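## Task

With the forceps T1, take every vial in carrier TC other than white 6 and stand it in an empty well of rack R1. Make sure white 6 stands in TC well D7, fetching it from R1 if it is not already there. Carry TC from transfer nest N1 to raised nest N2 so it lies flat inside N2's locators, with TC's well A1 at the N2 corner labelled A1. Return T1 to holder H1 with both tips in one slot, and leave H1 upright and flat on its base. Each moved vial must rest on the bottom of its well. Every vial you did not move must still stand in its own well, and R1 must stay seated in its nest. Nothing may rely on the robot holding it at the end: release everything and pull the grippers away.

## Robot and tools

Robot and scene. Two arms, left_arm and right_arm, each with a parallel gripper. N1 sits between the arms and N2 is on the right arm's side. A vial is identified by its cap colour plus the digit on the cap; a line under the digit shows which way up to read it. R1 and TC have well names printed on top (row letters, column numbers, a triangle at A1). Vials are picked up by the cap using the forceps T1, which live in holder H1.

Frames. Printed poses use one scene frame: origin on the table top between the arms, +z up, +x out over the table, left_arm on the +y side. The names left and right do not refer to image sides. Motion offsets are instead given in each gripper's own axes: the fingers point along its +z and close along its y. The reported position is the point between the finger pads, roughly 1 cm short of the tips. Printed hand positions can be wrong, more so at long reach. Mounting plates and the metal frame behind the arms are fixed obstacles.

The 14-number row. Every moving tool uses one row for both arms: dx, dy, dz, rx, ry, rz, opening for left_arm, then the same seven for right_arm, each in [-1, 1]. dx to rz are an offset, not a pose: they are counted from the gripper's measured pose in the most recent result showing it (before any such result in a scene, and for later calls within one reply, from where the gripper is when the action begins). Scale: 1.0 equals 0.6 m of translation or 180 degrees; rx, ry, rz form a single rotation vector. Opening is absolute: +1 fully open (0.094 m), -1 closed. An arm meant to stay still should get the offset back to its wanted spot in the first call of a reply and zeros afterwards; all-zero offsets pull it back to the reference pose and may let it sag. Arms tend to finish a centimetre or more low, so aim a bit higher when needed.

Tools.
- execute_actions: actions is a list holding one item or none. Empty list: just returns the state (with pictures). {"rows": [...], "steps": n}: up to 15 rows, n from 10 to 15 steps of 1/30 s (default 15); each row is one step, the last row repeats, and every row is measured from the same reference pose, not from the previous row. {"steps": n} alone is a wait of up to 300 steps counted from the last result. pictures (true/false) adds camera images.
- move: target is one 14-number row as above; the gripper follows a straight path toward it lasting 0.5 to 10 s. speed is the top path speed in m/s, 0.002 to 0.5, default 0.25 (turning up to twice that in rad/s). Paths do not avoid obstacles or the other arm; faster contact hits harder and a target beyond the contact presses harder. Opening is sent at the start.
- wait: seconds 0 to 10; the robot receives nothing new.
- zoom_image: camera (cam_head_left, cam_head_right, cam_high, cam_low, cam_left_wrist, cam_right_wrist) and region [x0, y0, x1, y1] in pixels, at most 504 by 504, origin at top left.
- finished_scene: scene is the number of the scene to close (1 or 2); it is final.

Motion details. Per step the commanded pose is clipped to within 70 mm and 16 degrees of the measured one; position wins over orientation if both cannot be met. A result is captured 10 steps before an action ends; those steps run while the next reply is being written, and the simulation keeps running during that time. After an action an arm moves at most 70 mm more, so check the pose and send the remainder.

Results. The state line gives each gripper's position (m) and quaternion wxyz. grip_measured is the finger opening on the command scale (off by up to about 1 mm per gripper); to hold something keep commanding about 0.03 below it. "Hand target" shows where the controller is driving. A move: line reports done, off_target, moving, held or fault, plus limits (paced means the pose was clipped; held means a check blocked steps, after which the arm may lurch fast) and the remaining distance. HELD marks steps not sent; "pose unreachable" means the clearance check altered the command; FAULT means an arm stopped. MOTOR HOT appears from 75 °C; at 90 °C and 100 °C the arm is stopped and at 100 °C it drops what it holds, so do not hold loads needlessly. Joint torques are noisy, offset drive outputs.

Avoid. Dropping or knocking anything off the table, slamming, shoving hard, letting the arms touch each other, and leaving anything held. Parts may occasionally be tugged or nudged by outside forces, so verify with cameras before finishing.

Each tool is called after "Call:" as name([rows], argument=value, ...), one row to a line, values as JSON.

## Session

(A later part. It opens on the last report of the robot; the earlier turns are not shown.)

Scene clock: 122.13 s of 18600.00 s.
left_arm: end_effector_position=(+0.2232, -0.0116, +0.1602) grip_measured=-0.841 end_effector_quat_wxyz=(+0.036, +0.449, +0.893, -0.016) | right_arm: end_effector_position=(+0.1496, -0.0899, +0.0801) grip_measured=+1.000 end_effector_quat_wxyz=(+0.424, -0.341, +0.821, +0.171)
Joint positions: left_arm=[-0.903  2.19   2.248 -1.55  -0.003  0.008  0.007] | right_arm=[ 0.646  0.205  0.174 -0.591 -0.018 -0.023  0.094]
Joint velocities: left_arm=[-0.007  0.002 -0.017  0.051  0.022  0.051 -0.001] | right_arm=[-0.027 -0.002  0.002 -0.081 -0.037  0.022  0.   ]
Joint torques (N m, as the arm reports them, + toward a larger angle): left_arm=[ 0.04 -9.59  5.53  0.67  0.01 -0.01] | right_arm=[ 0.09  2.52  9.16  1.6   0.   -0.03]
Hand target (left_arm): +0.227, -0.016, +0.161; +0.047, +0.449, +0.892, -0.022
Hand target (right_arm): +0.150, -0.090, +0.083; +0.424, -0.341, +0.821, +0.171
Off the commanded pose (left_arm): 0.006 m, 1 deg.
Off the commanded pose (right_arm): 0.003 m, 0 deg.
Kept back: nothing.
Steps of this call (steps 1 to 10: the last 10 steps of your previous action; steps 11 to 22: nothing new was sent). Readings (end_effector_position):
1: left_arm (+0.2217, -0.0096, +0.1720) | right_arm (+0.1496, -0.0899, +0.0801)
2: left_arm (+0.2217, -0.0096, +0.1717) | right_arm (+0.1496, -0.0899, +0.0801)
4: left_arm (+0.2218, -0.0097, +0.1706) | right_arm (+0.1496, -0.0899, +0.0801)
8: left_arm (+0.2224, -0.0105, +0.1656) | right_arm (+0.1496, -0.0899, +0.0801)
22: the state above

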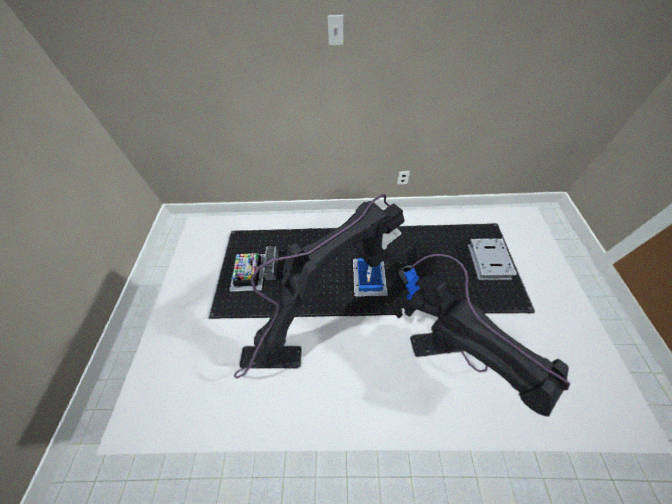

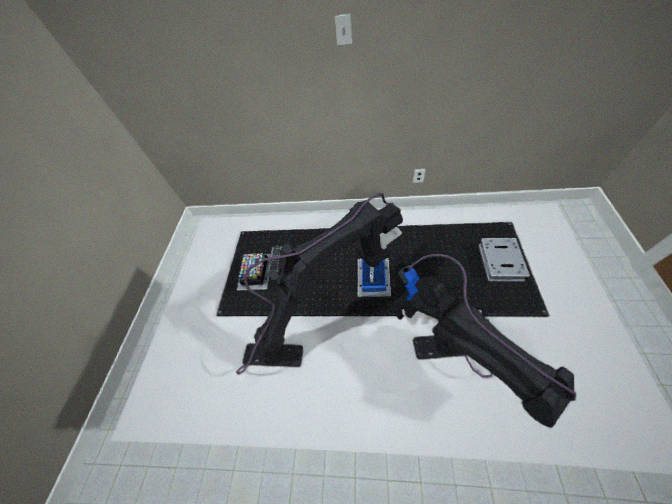

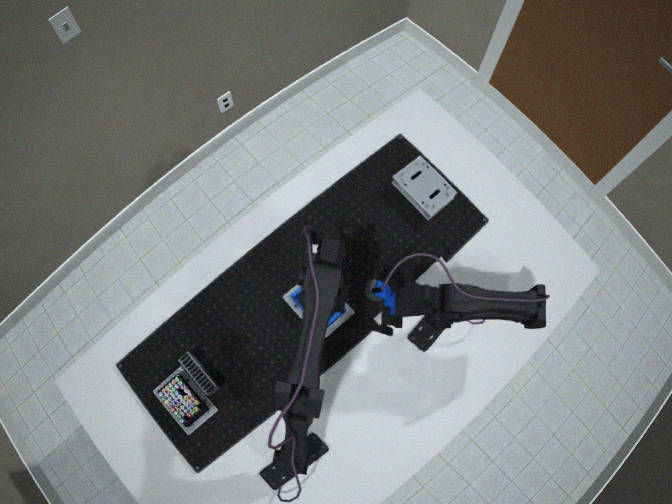

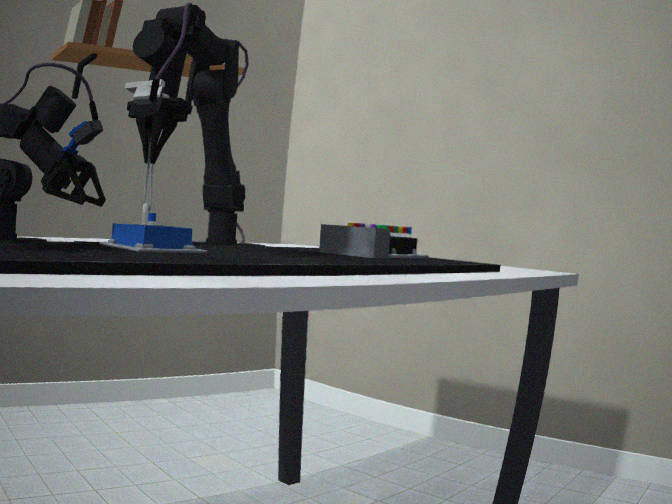

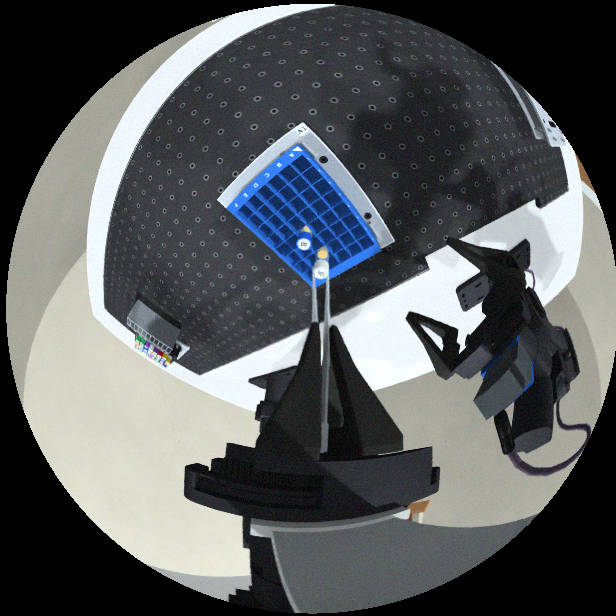

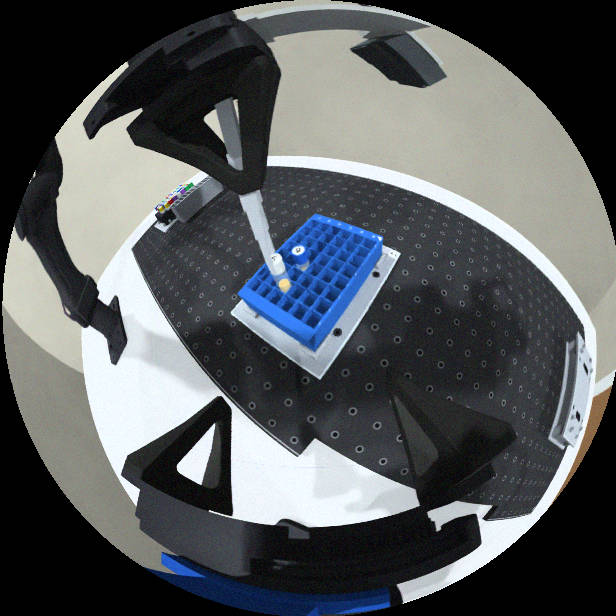

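Call:
execute_actions([
  {"rows":[[-0.0088,0,-0.00103,0,-0.00683,0,-0.85,-0.004,0,-0.003,0,0,0,1],[-0.00905,0,0.0004,0,-0.00634,0,-0.85,-0.004,0,-0.003,0,0,0,1],[-0.0093,0,0.00183,0,-0.00586,0,-0.85,-0.004,0,-0.003,0,0,0,1],[-0.00955,0,0.00326,0,-0.00537,0,-0.85,-0.004,0,-0.003,0,0,0,1],[-0.00985,0,0.00469,0,-0.00488,0,-0.85,-0.004,0,-0.003,0,0,0,1],[-0.01014,-0.0005,0.00611,0,-0.00439,0,-0.85,-0.004,0,-0.003,0,0,0,1],[-0.01043,-0.001,0.00754,0,-0.0039,0,-0.85,-0.004,0,-0.003,0,0,0,1],[-0.01072,-0.0015,0.00897,0,-0.00342,0,-0.85,-0.004,0,-0.003,0,0,0,1],[-0.011,-0.002,0.0104,0,-0.00293,0,-0.85,-0.004,0,-0.003,0,0,0,1],[-0.01127,-0.002,0.01183,0,-0.00244,0,-0.85,-0.004,0,-0.003,0,0,0,1],[-0.01153,-0.002,0.01326,0,-0.00195,0,-0.85,-0.004,0,-0.003,0,0,0,1],[-0.01178,-0.002,0.01469,0,-0.00146,0,-0.85,-0.004,0,-0.003,0,0,0,1],[-0.01202,-0.002,0.0158,0,-0.0011,0,-0.85,-0.004,0,-0.003,0,0,0,1],[-0.01225,-0.002,0.0167,0,-0.00088,0,-0.85,-0.004,0,-0.003,0,0,0,1],[-0.01242,-0.002,0.0173,0,-0.00077,0,-0.85,-0.004,0,-0.003,0,0,0,1]],"steps":15},
])

Call:
wait(seconds=0.4)

Call:
zoom_image(camera="cam_low", region=[120, 185, 180, 240])

Call:
zoom_image(camera="cam_right_wrist", region=[230, 210, 330, 310])

Scene clock: 123.57 s of 18600.00 s.
left_arm: end_effector_position=(+0.2232, -0.0116, +0.1602) grip_measured=-0.841 end_effector_quat_wxyz=(+0.036, +0.449, +0.893, -0.016) | right_arm: end_effector_position=(+0.1496, -0.0899, +0.0801) grip_measured=+1.000 end_effector_quat_wxyz=(+0.424, -0.341, +0.821, +0.171)
Joint positions: left_arm=[-0.903  2.19   2.248 -1.55  -0.003  0.008  0.007] | right_arm=[ 0.646  0.205  0.174 -0.591 -0.018 -0.023  0.094]
Joint velocities: left_arm=[-0.027 -0.017 -0.017 -0.037  0.022 -0.022 -0.   ] | right_arm=[-0.022 -0.017 -0.012 -0.037 -0.022  0.037  0.   ]
Joint torques (N m, as the arm reports them, + toward a larger angle): left_arm=[ 0.04 -9.16  5.42  0.68  0.02 -0.02] | right_arm=[ 0.12  2.5   9.23  1.59  0.   -0.03]
Steps of this call (steps 1 to 38: nothing new was sent; steps 39 to 43: the first 5 steps of this action). Readings (end_effector_position):
39: left_arm (+0.2232, -0.0116, +0.1602) | right_arm (+0.1496, -0.0899, +0.0801)
40: left_arm (+0.2232, -0.0116, +0.1602) | right_arm (+0.1496, -0.0899, +0.0801)
42: left_arm (+0.2232, -0.0116, +0.1602) | right_arm (+0.1496, -0.0899, +0.0801)
43: the state above

Scene clock: 124.30 s of 18600.00 s.
left_arm: end_effector_position=(+0.2243, -0.0131, +0.1498) grip_measured=-0.841 end_effector_quat_wxyz=(+0.027, +0.449, +0.893, -0.012) | right_arm: end_effector_position=(+0.1496, -0.0899, +0.0801) grip_measured=+1.000 end_effector_quat_wxyz=(+0.424, -0.341, +0.821, +0.171)
Joint positions: left_arm=[-0.903  2.215  2.248 -1.546 -0.002  0.008  0.007] | right_arm=[ 0.646  0.205  0.174 -0.591 -0.018 -0.023  0.094]
Joint velocities: left_arm=[-0.017  0.002  0.002 -0.022  0.007 -0.037  0.   ] | right_arm=[-0.002 -0.012  0.007  0.022  0.007 -0.066  0.   ]
Joint torques (N m, as the arm reports them, + toward a larger angle): left_arm=[-0.19 -9.76  5.58  0.65  0.01 -0.04] | right_arm=[ 0.07  2.53  9.22  1.61  0.   -0.03]
Hand target (left_arm): +0.227, -0.019, +0.151; +0.037, +0.449, +0.893, -0.017
Hand target (right_arm): +0.150, -0.090, +0.083; +0.424, -0.341, +0.821, +0.171
Off the commanded pose (left_arm): 0.007 m, 1 deg.
Off the commanded pose (right_arm): 0.003 m, 0 deg.
Kept back: nothing.
Steps of this call (steps 1 to 10: the last 10 steps of your previous action; steps 11 to 22: nothing new was sent). Readings (end_effector_position):
1: left_arm (+0.2232, -0.0116, +0.1602) | right_arm (+0.1496, -0.0899, +0.0801)
2: left_arm (+0.2232, -0.0116, +0.1600) | right_arm (+0.1496, -0.0899, +0.0801)
4: left_arm (+0.2234, -0.0118, +0.1587) | right_arm (+0.1496, -0.0899, +0.0801)
8: left_arm (+0.2239, -0.0125, +0.1539) | right_arm (+0.1496, -0.0899, +0.0801)
22: the state above

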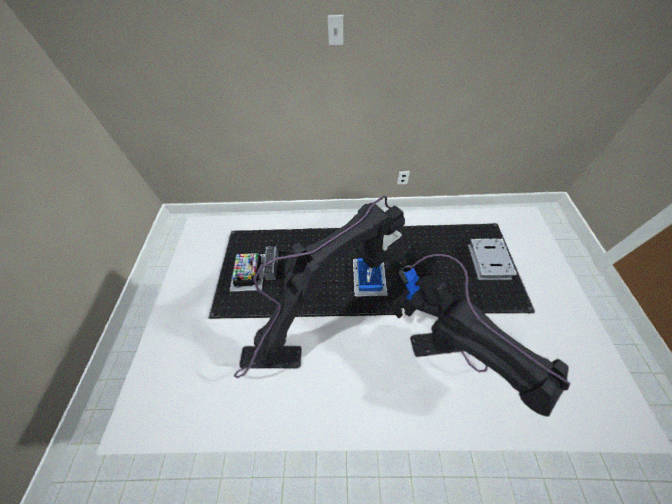

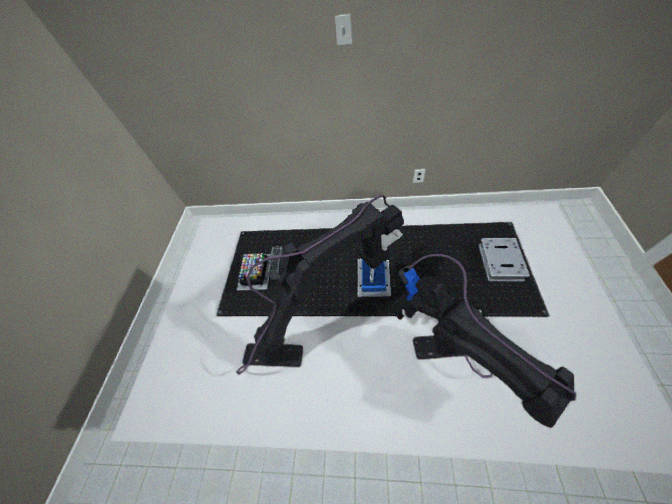

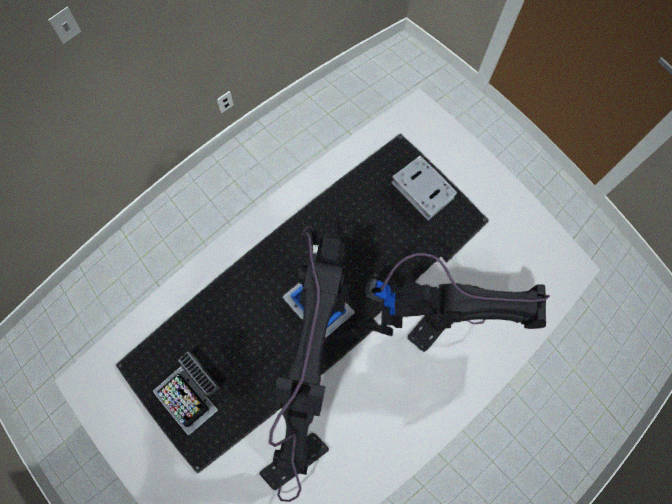

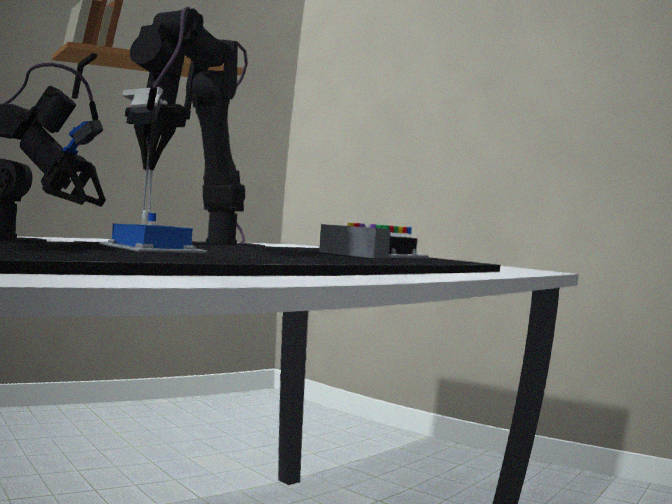

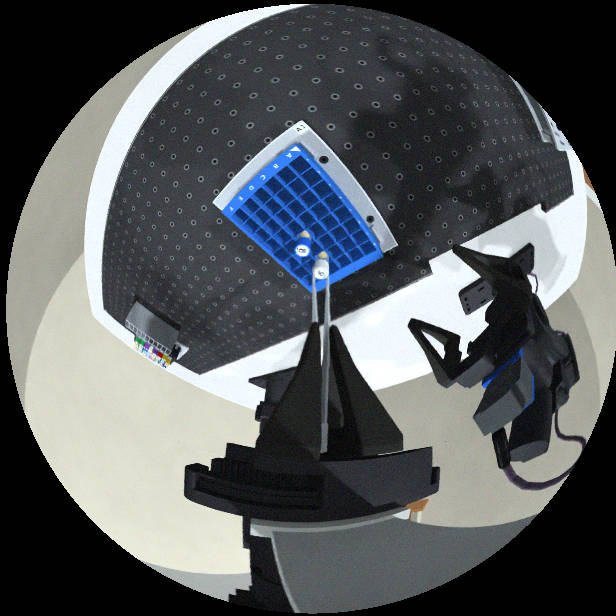

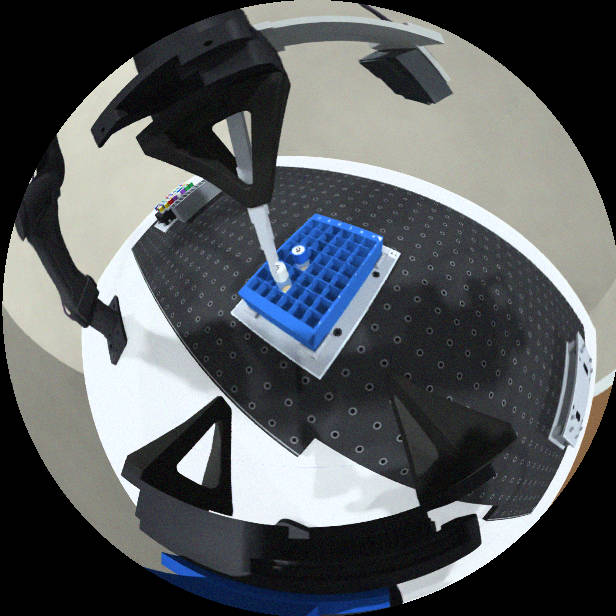

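Region (120, 185, 180, 240) of cam_low's 672x504 image, scaled by 8.400, with more detail than that image has; it fills the top 462 rows of this view, and the rest is white.

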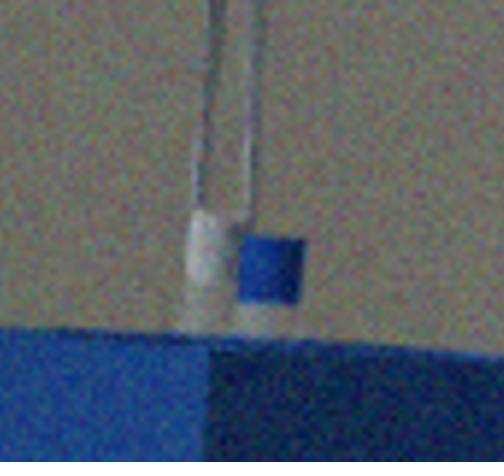

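Region (230, 210, 330, 310) of cam_right_wrist's 616x616 image, scaled by 5.040, with more detail than that image has.

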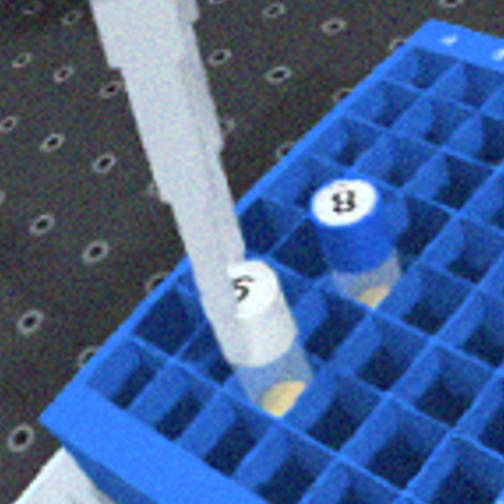

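Call:
execute_actions([
  {"rows":[[-0.0085,0,-0.001,0,-0.0066,0,-0.85,-0.004,0,-0.003,0,0,0,1],[-0.0086,0,0.001,0,-0.0057,0,-0.85,-0.004,0,-0.003,0,0,0,1],[-0.0087,0,0.003,0,-0.0048,0,-0.85,-0.004,0,-0.003,0,0,0,1],[-0.0088,0,0.0048,0,-0.0040,0,-0.85,-0.004,0,-0.003,0,0,0,1]],"steps":15},
])

Call:
execute_actions([
  {"steps":14},
], pictures=true)

Call:
zoom_image(camera="cam_low", region=[120, 185, 180, 240])

Scene clock: 125.13 s of 18600.00 s.
left_arm: end_effector_position=(+0.2243, -0.0131, +0.1498) grip_measured=-0.841 end_effector_quat_wxyz=(+0.027, +0.449, +0.893, -0.012) | right_arm: end_effector_position=(+0.1496, -0.0899, +0.0801) grip_measured=+1.000 end_effector_quat_wxyz=(+0.424, -0.341, +0.821, +0.171)
Joint positions: left_arm=[-0.903  2.215  2.248 -1.546 -0.002  0.008  0.007] | right_arm=[ 0.646  0.205  0.174 -0.591 -0.018 -0.023  0.094]
Joint velocities: left_arm=[-0.002  0.007  0.017  0.007  0.066  0.051 -0.001] | right_arm=[ 0.002  0.002 -0.002 -0.051  0.066  0.037  0.   ]
Joint torques (N m, as the arm reports them, + toward a larger angle): left_arm=[ 0.05 -9.28  5.34  0.62  0.01 -0.01] | right_arm=[ 0.1   2.47  9.26  1.59 -0.01 -0.03]
Steps of this call (steps 1 to 20: nothing new was sent; steps 21 to 25: the first 5 steps of this action). Readings (end_effector_position):
21: left_arm (+0.2243, -0.0131, +0.1498) | right_arm (+0.1496, -0.0899, +0.0801)
22: left_arm (+0.2243, -0.0131, +0.1498) | right_arm (+0.1496, -0.0899, +0.0801)
24: left_arm (+0.2243, -0.0131, +0.1498) | right_arm (+0.1496, -0.0899, +0.0801)
25: the state above

Scene clock: 125.60 s of 18600.00 s.
left_arm: end_effector_position=(+0.2243, -0.0131, +0.1498) grip_measured=-0.841 end_effector_quat_wxyz=(+0.027, +0.449, +0.893, -0.012) | right_arm: end_effector_position=(+0.1496, -0.0899, +0.0801) grip_measured=+1.000 end_effector_quat_wxyz=(+0.424, -0.341, +0.821, +0.171)
Joint positions: left_arm=[-0.903  2.215  2.248 -1.546 -0.002  0.008  0.007] | right_arm=[ 0.646  0.205  0.174 -0.591 -0.018 -0.023  0.094]
Joint velocities: left_arm=[-0.002  0.002 -0.002  0.007 -0.066  0.081 -0.   ] | right_arm=[ 0.007 -0.007  0.002 -0.081 -0.066  0.022  0.   ]
Joint torques (N m, as the arm reports them, + toward a larger angle): left_arm=[ 0.03 -9.24  5.35  0.62  0.01 -0.02] | right_arm=[ 0.1   2.49  9.22  1.6   0.   -0.03]
Hand target (left_arm): +0.228, -0.017, +0.147; +0.032, +0.449, +0.893, -0.014
Hand target (right_arm): +0.150, -0.090, +0.083; +0.424, -0.341, +0.821, +0.171
Off the commanded pose (left_arm): 0.006 m, 1 deg.
Off the commanded pose (right_arm): 0.003 m, 0 deg.
Kept back: nothing.
Steps of this call (steps 1 to 10: the last 10 steps of your previous action; steps 11 to 14: nothing new was sent). Readings (end_effector_position):
1: left_arm (+0.2243, -0.0131, +0.1498) | right_arm (+0.1496, -0.0899, +0.0801)
2: left_arm (+0.2243, -0.0131, +0.1498) | right_arm (+0.1496, -0.0899, +0.0801)
4: left_arm (+0.2243, -0.0131, +0.1498) | right_arm (+0.1496, -0.0899, +0.0801)
8: left_arm (+0.2243, -0.0131, +0.1498) | right_arm (+0.1496, -0.0899, +0.0801)
14: the state above

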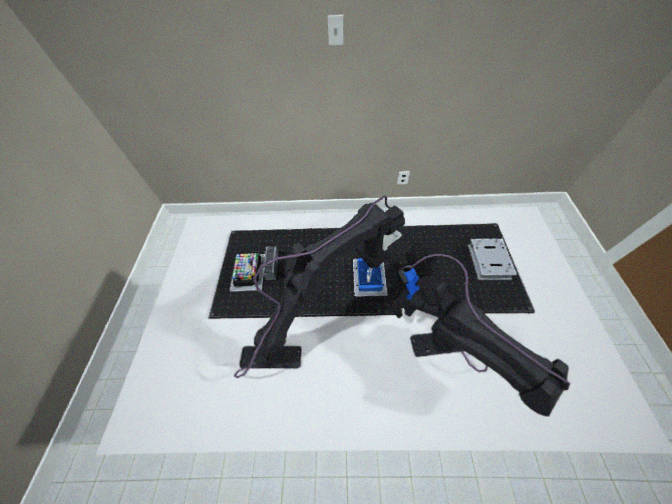

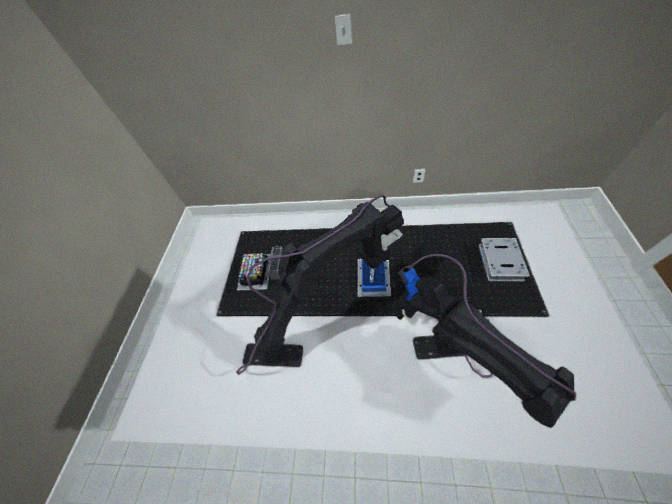

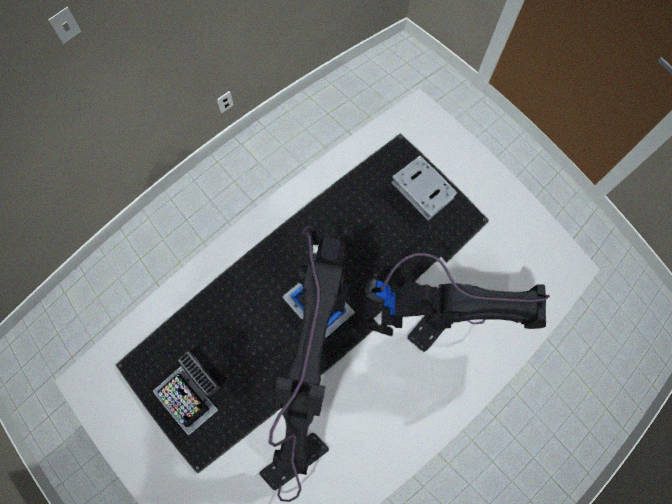

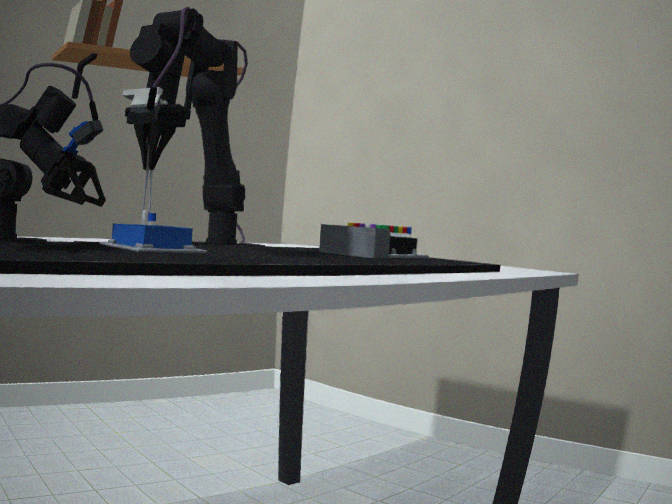

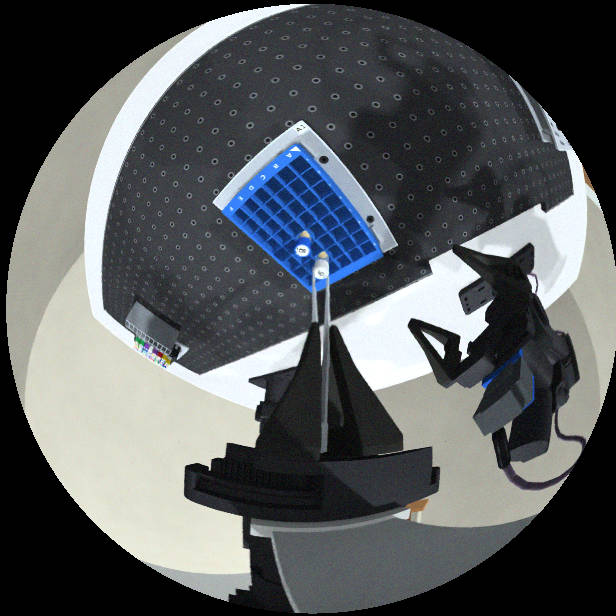

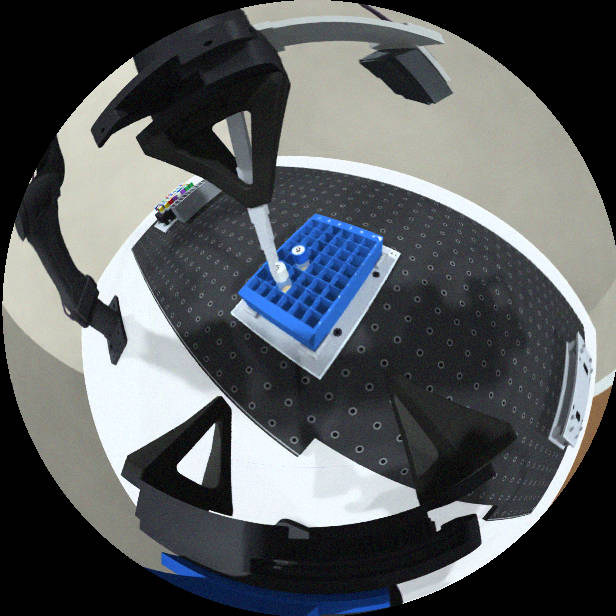

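Region (120, 185, 180, 240) of cam_low's 672x504 image, scaled by 8.400, with more detail than that image has; it fills the top 462 rows of this view, and the rest is white.

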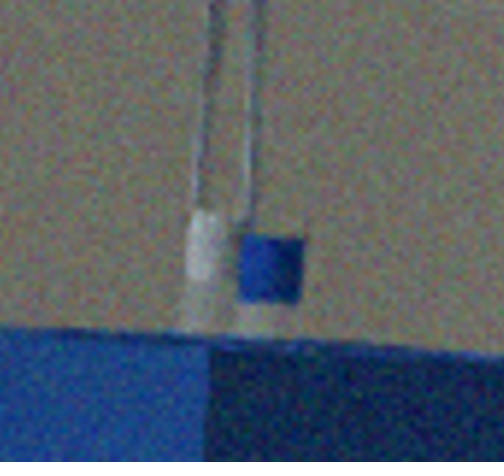

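Call:
execute_actions([
  {"rows":[[-0.0089,0,0.0065,0,-0.0032,0,-0.85,-0.004,0,-0.003,0,0,0,1],[-0.009,0,0.0086,0,-0.0022,0,-0.85,-0.004,0,-0.003,0,0,0,1],[-0.009,0,0.0086,0,-0.0022,0,-0.85,-0.004,0,-0.003,0,0,0,1],[-0.009,0,0.0086,0,-0.0022,0,-0.85,-0.004,0,-0.003,0,0,0,1],[-0.009,0,0.0086,0,-0.0022,0,-0.85,-0.004,0,-0.003,0,0,0,1],[-0.0089,0,0.0065,0,-0.0032,0,-0.85,-0.004,0,-0.003,0,0,0,1]],"steps":12},
])

Call:
execute_actions([
  {"steps":16},
], pictures=true)

Call:
zoom_image(camera="cam_low", region=[120, 185, 180, 240])

Scene clock: 126.30 s of 18600.00 s.
left_arm: end_effector_position=(+0.2243, -0.0131, +0.1495) grip_measured=-0.841 end_effector_quat_wxyz=(+0.026, +0.449, +0.893, -0.012) | right_arm: end_effector_position=(+0.1496, -0.0899, +0.0801) grip_measured=+1.000 end_effector_quat_wxyz=(+0.424, -0.341, +0.821, +0.171)
Joint positions: left_arm=[-0.903  2.216  2.248 -1.546 -0.002  0.008  0.007] | right_arm=[ 0.646  0.205  0.174 -0.591 -0.018 -0.023  0.094]
Joint velocities: left_arm=[ 0.002  0.012  0.002 -0.081  0.007 -0.051 -0.   ] | right_arm=[-0.012 -0.012  0.002 -0.051 -0.007 -0.022  0.   ]
Joint torques (N m, as the arm reports them, + toward a larger angle): left_arm=[ 0.   -8.92  5.49  0.6   0.03 -0.01] | right_arm=[ 0.13  2.53  9.21  1.6  -0.01 -0.04]
Steps of this call (steps 1 to 19: nothing new was sent; steps 20 to 21: the first 2 steps of this action). Readings (end_effector_position):
20: left_arm (+0.2243, -0.0131, +0.1498) | right_arm (+0.1496, -0.0899, +0.0801)
21: the state above

Scene clock: 126.83 s of 18600.00 s.
left_arm: end_effector_position=(+0.2244, -0.0133, +0.1463) grip_measured=-0.841 end_effector_quat_wxyz=(+0.023, +0.449, +0.893, -0.010) | right_arm: end_effector_position=(+0.1496, -0.0899, +0.0801) grip_measured=+1.000 end_effector_quat_wxyz=(+0.424, -0.341, +0.821, +0.171)
Joint positions: left_arm=[-0.903  2.223  2.248 -1.546 -0.002  0.008  0.007] | right_arm=[ 0.646  0.205  0.174 -0.591 -0.018 -0.023  0.094]
Joint velocities: left_arm=[ 0.012 -0.012 -0.012 -0.037  0.051  0.051 -0.001] | right_arm=[ 0.022  0.002 -0.002  0.007 -0.022 -0.037  0.   ]
Joint torques (N m, as the arm reports them, + toward a larger angle): left_arm=[ 0.04 -9.66  5.5   0.61  0.02  0.  ] | right_arm=[ 0.11  2.5   9.28  1.59  0.   -0.02]
Hand target (left_arm): +0.228, -0.017, +0.146; +0.031, +0.449, +0.893, -0.014
Hand target (right_arm): +0.150, -0.090, +0.083; +0.424, -0.341, +0.821, +0.171
Off the commanded pose (left_arm): 0.005 m, 1 deg.
Off the commanded pose (right_arm): 0.003 m, 0 deg.
Kept back: nothing.
Steps of this call (steps 1 to 10: the last 10 steps of your previous action; steps 11 to 16: nothing new was sent). Readings (end_effector_position):
1: left_arm (+0.2243, -0.0132, +0.1490) | right_arm (+0.1496, -0.0899, +0.0801)
2: left_arm (+0.2244, -0.0132, +0.1483) | right_arm (+0.1496, -0.0899, +0.0801)
4: left_arm (+0.2244, -0.0133, +0.1469) | right_arm (+0.1496, -0.0899, +0.0801)
8: left_arm (+0.2244, -0.0133, +0.1463) | right_arm (+0.1496, -0.0899, +0.0801)
16: the state above

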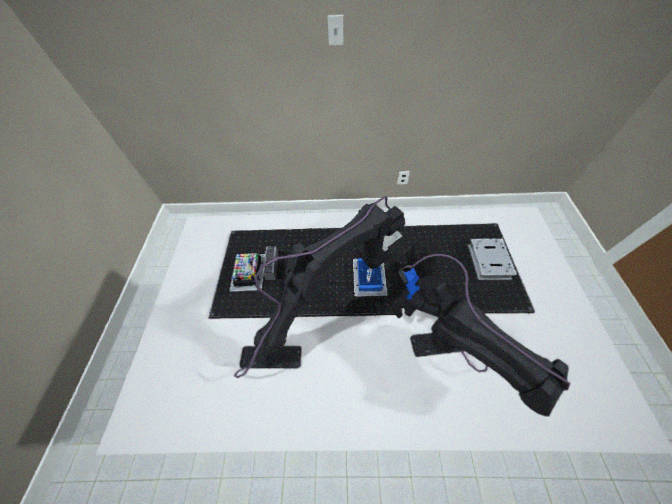

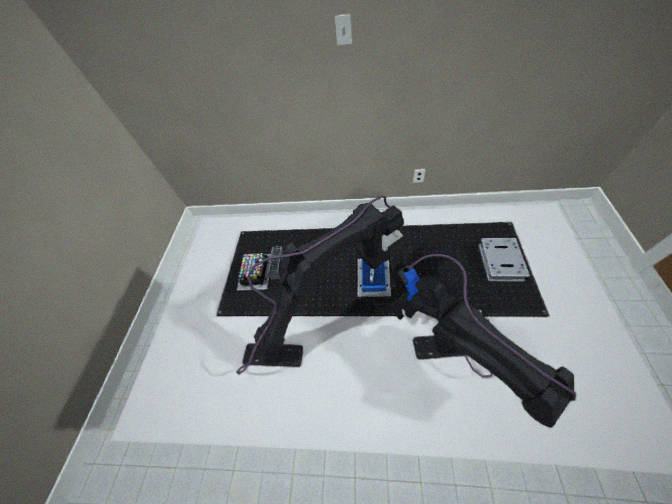

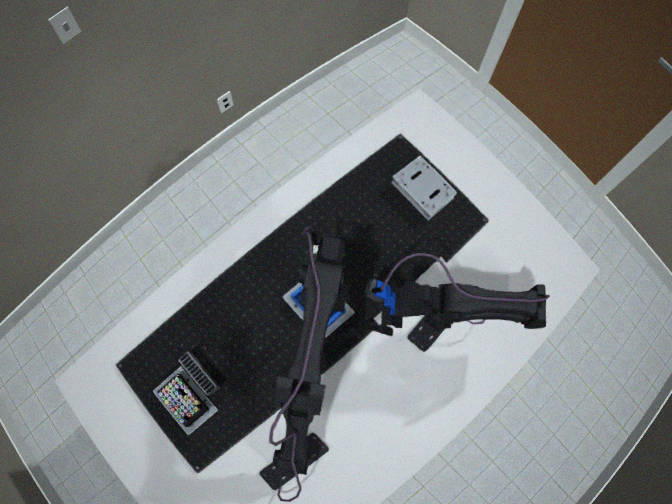

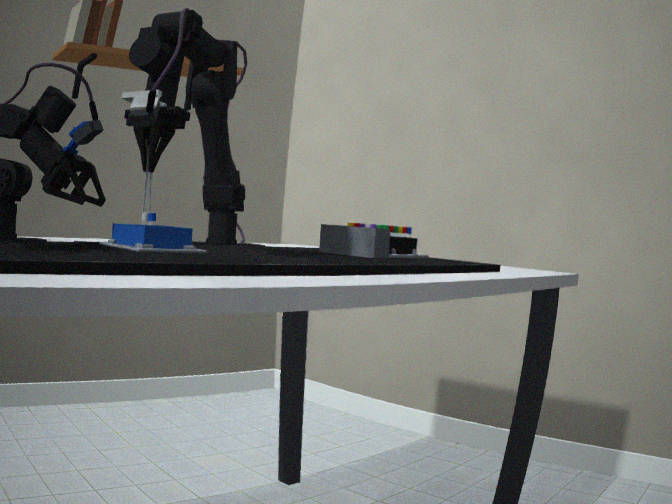

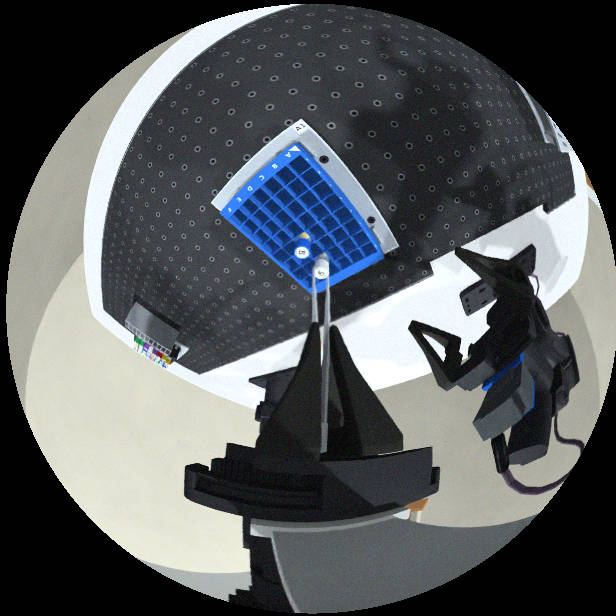

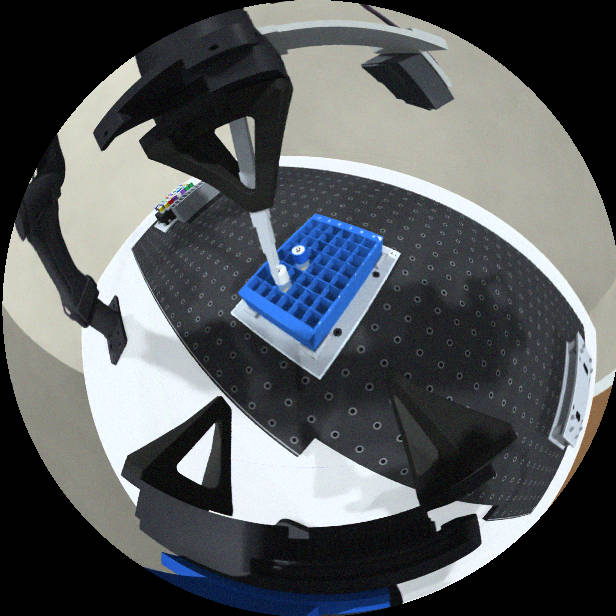

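Region (120, 185, 180, 240) of cam_low's 672x504 image, scaled by 8.400, with more detail than that image has; it fills the top 462 rows of this view, and the rest is white.

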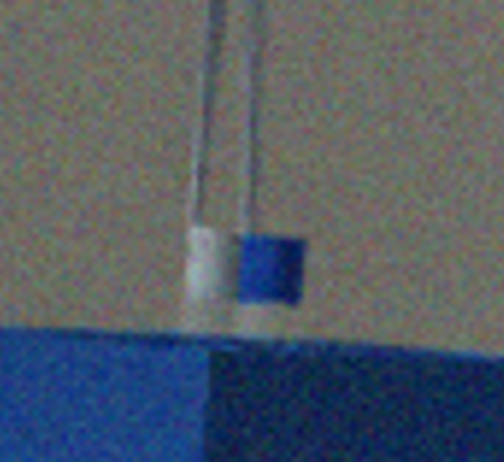

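Call:
execute_actions(actions=[])

Scene clock: 128.50 s of 18600.00 s.
left_arm: end_effector_position=(+0.2244, -0.0133, +0.1463) grip_measured=-0.841 end_effector_quat_wxyz=(+0.023, +0.449, +0.893, -0.010) | right_arm: end_effector_position=(+0.1496, -0.0899, +0.0801) grip_measured=+1.000 end_effector_quat_wxyz=(+0.424, -0.341, +0.821, +0.171)
Joint positions: left_arm=[-0.903  2.223  2.248 -1.546 -0.002  0.008  0.007] | right_arm=[ 0.646  0.205  0.174 -0.591 -0.018 -0.023  0.094]
Joint velocities: left_arm=[-0.002  0.007  0.012 -0.007  0.007 -0.081 -0.   ] | right_arm=[ 0.017  0.012 -0.017 -0.022  0.022  0.051  0.   ]
Joint torques (N m, as the arm reports them, + toward a larger angle): left_arm=[ 0.02 -9.73  5.44  0.59  0.03 -0.03] | right_arm=[ 0.05  2.48  9.24  1.6  -0.01 -0.04]
Hand target (left_arm): +0.228, -0.017, +0.146; +0.031, +0.449, +0.893, -0.014
Hand target (right_arm): +0.150, -0.090, +0.083; +0.424, -0.341, +0.821, +0.171
Off the commanded pose (left_arm): 0.005 m, 1 deg.
Off the commanded pose (right_arm): 0.003 m, 0 deg.
Kept back: nothing.
Steps of this call (steps 1 to 50: nothing new was sent). Readings (end_effector_position):
1: left_arm (+0.2244, -0.0133, +0.1463) | right_arm (+0.1496, -0.0899, +0.0801)
2: left_arm (+0.2244, -0.0133, +0.1463) | right_arm (+0.1496, -0.0899, +0.0801)
4: left_arm (+0.2244, -0.0133, +0.1463) | right_arm (+0.1496, -0.0899, +0.0801)
8: left_arm (+0.2244, -0.0133, +0.1463) | right_arm (+0.1496, -0.0899, +0.0801)
50: the state above

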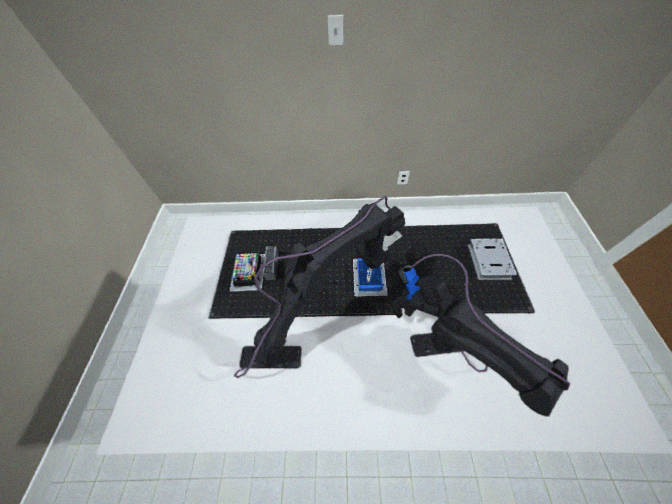

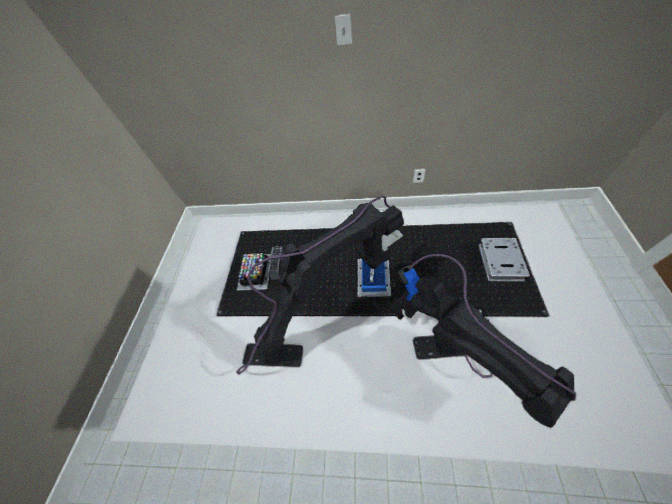

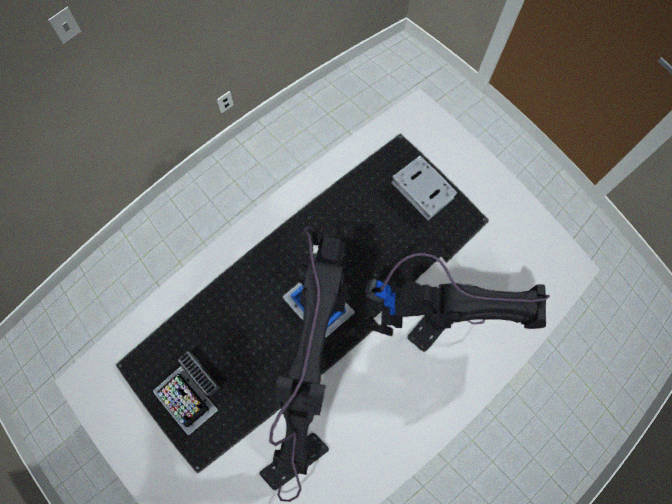

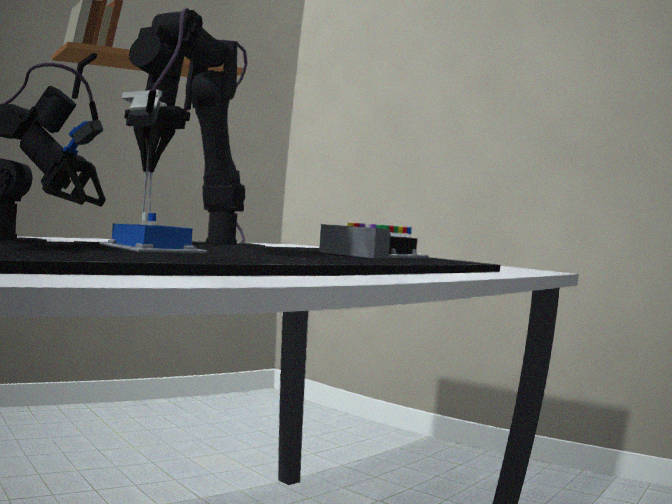

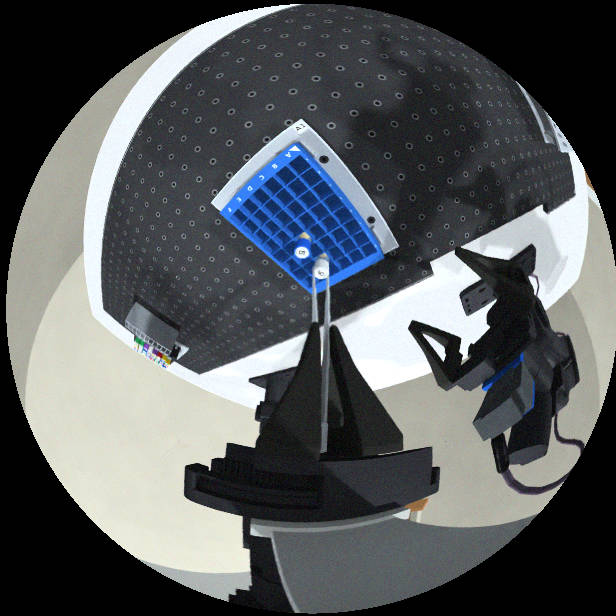

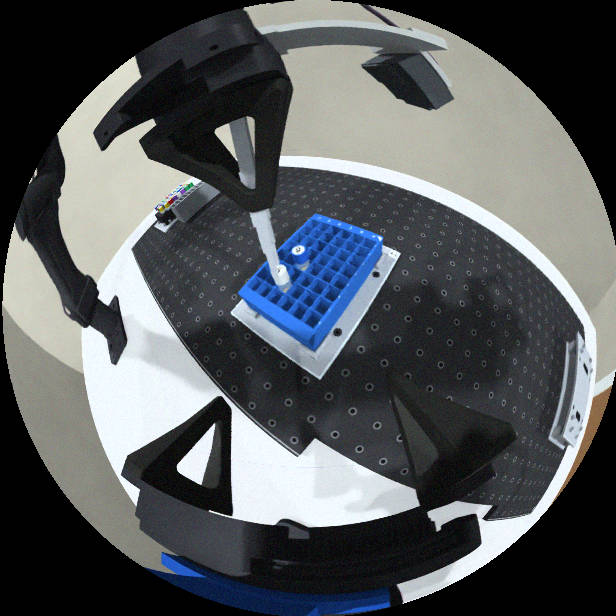

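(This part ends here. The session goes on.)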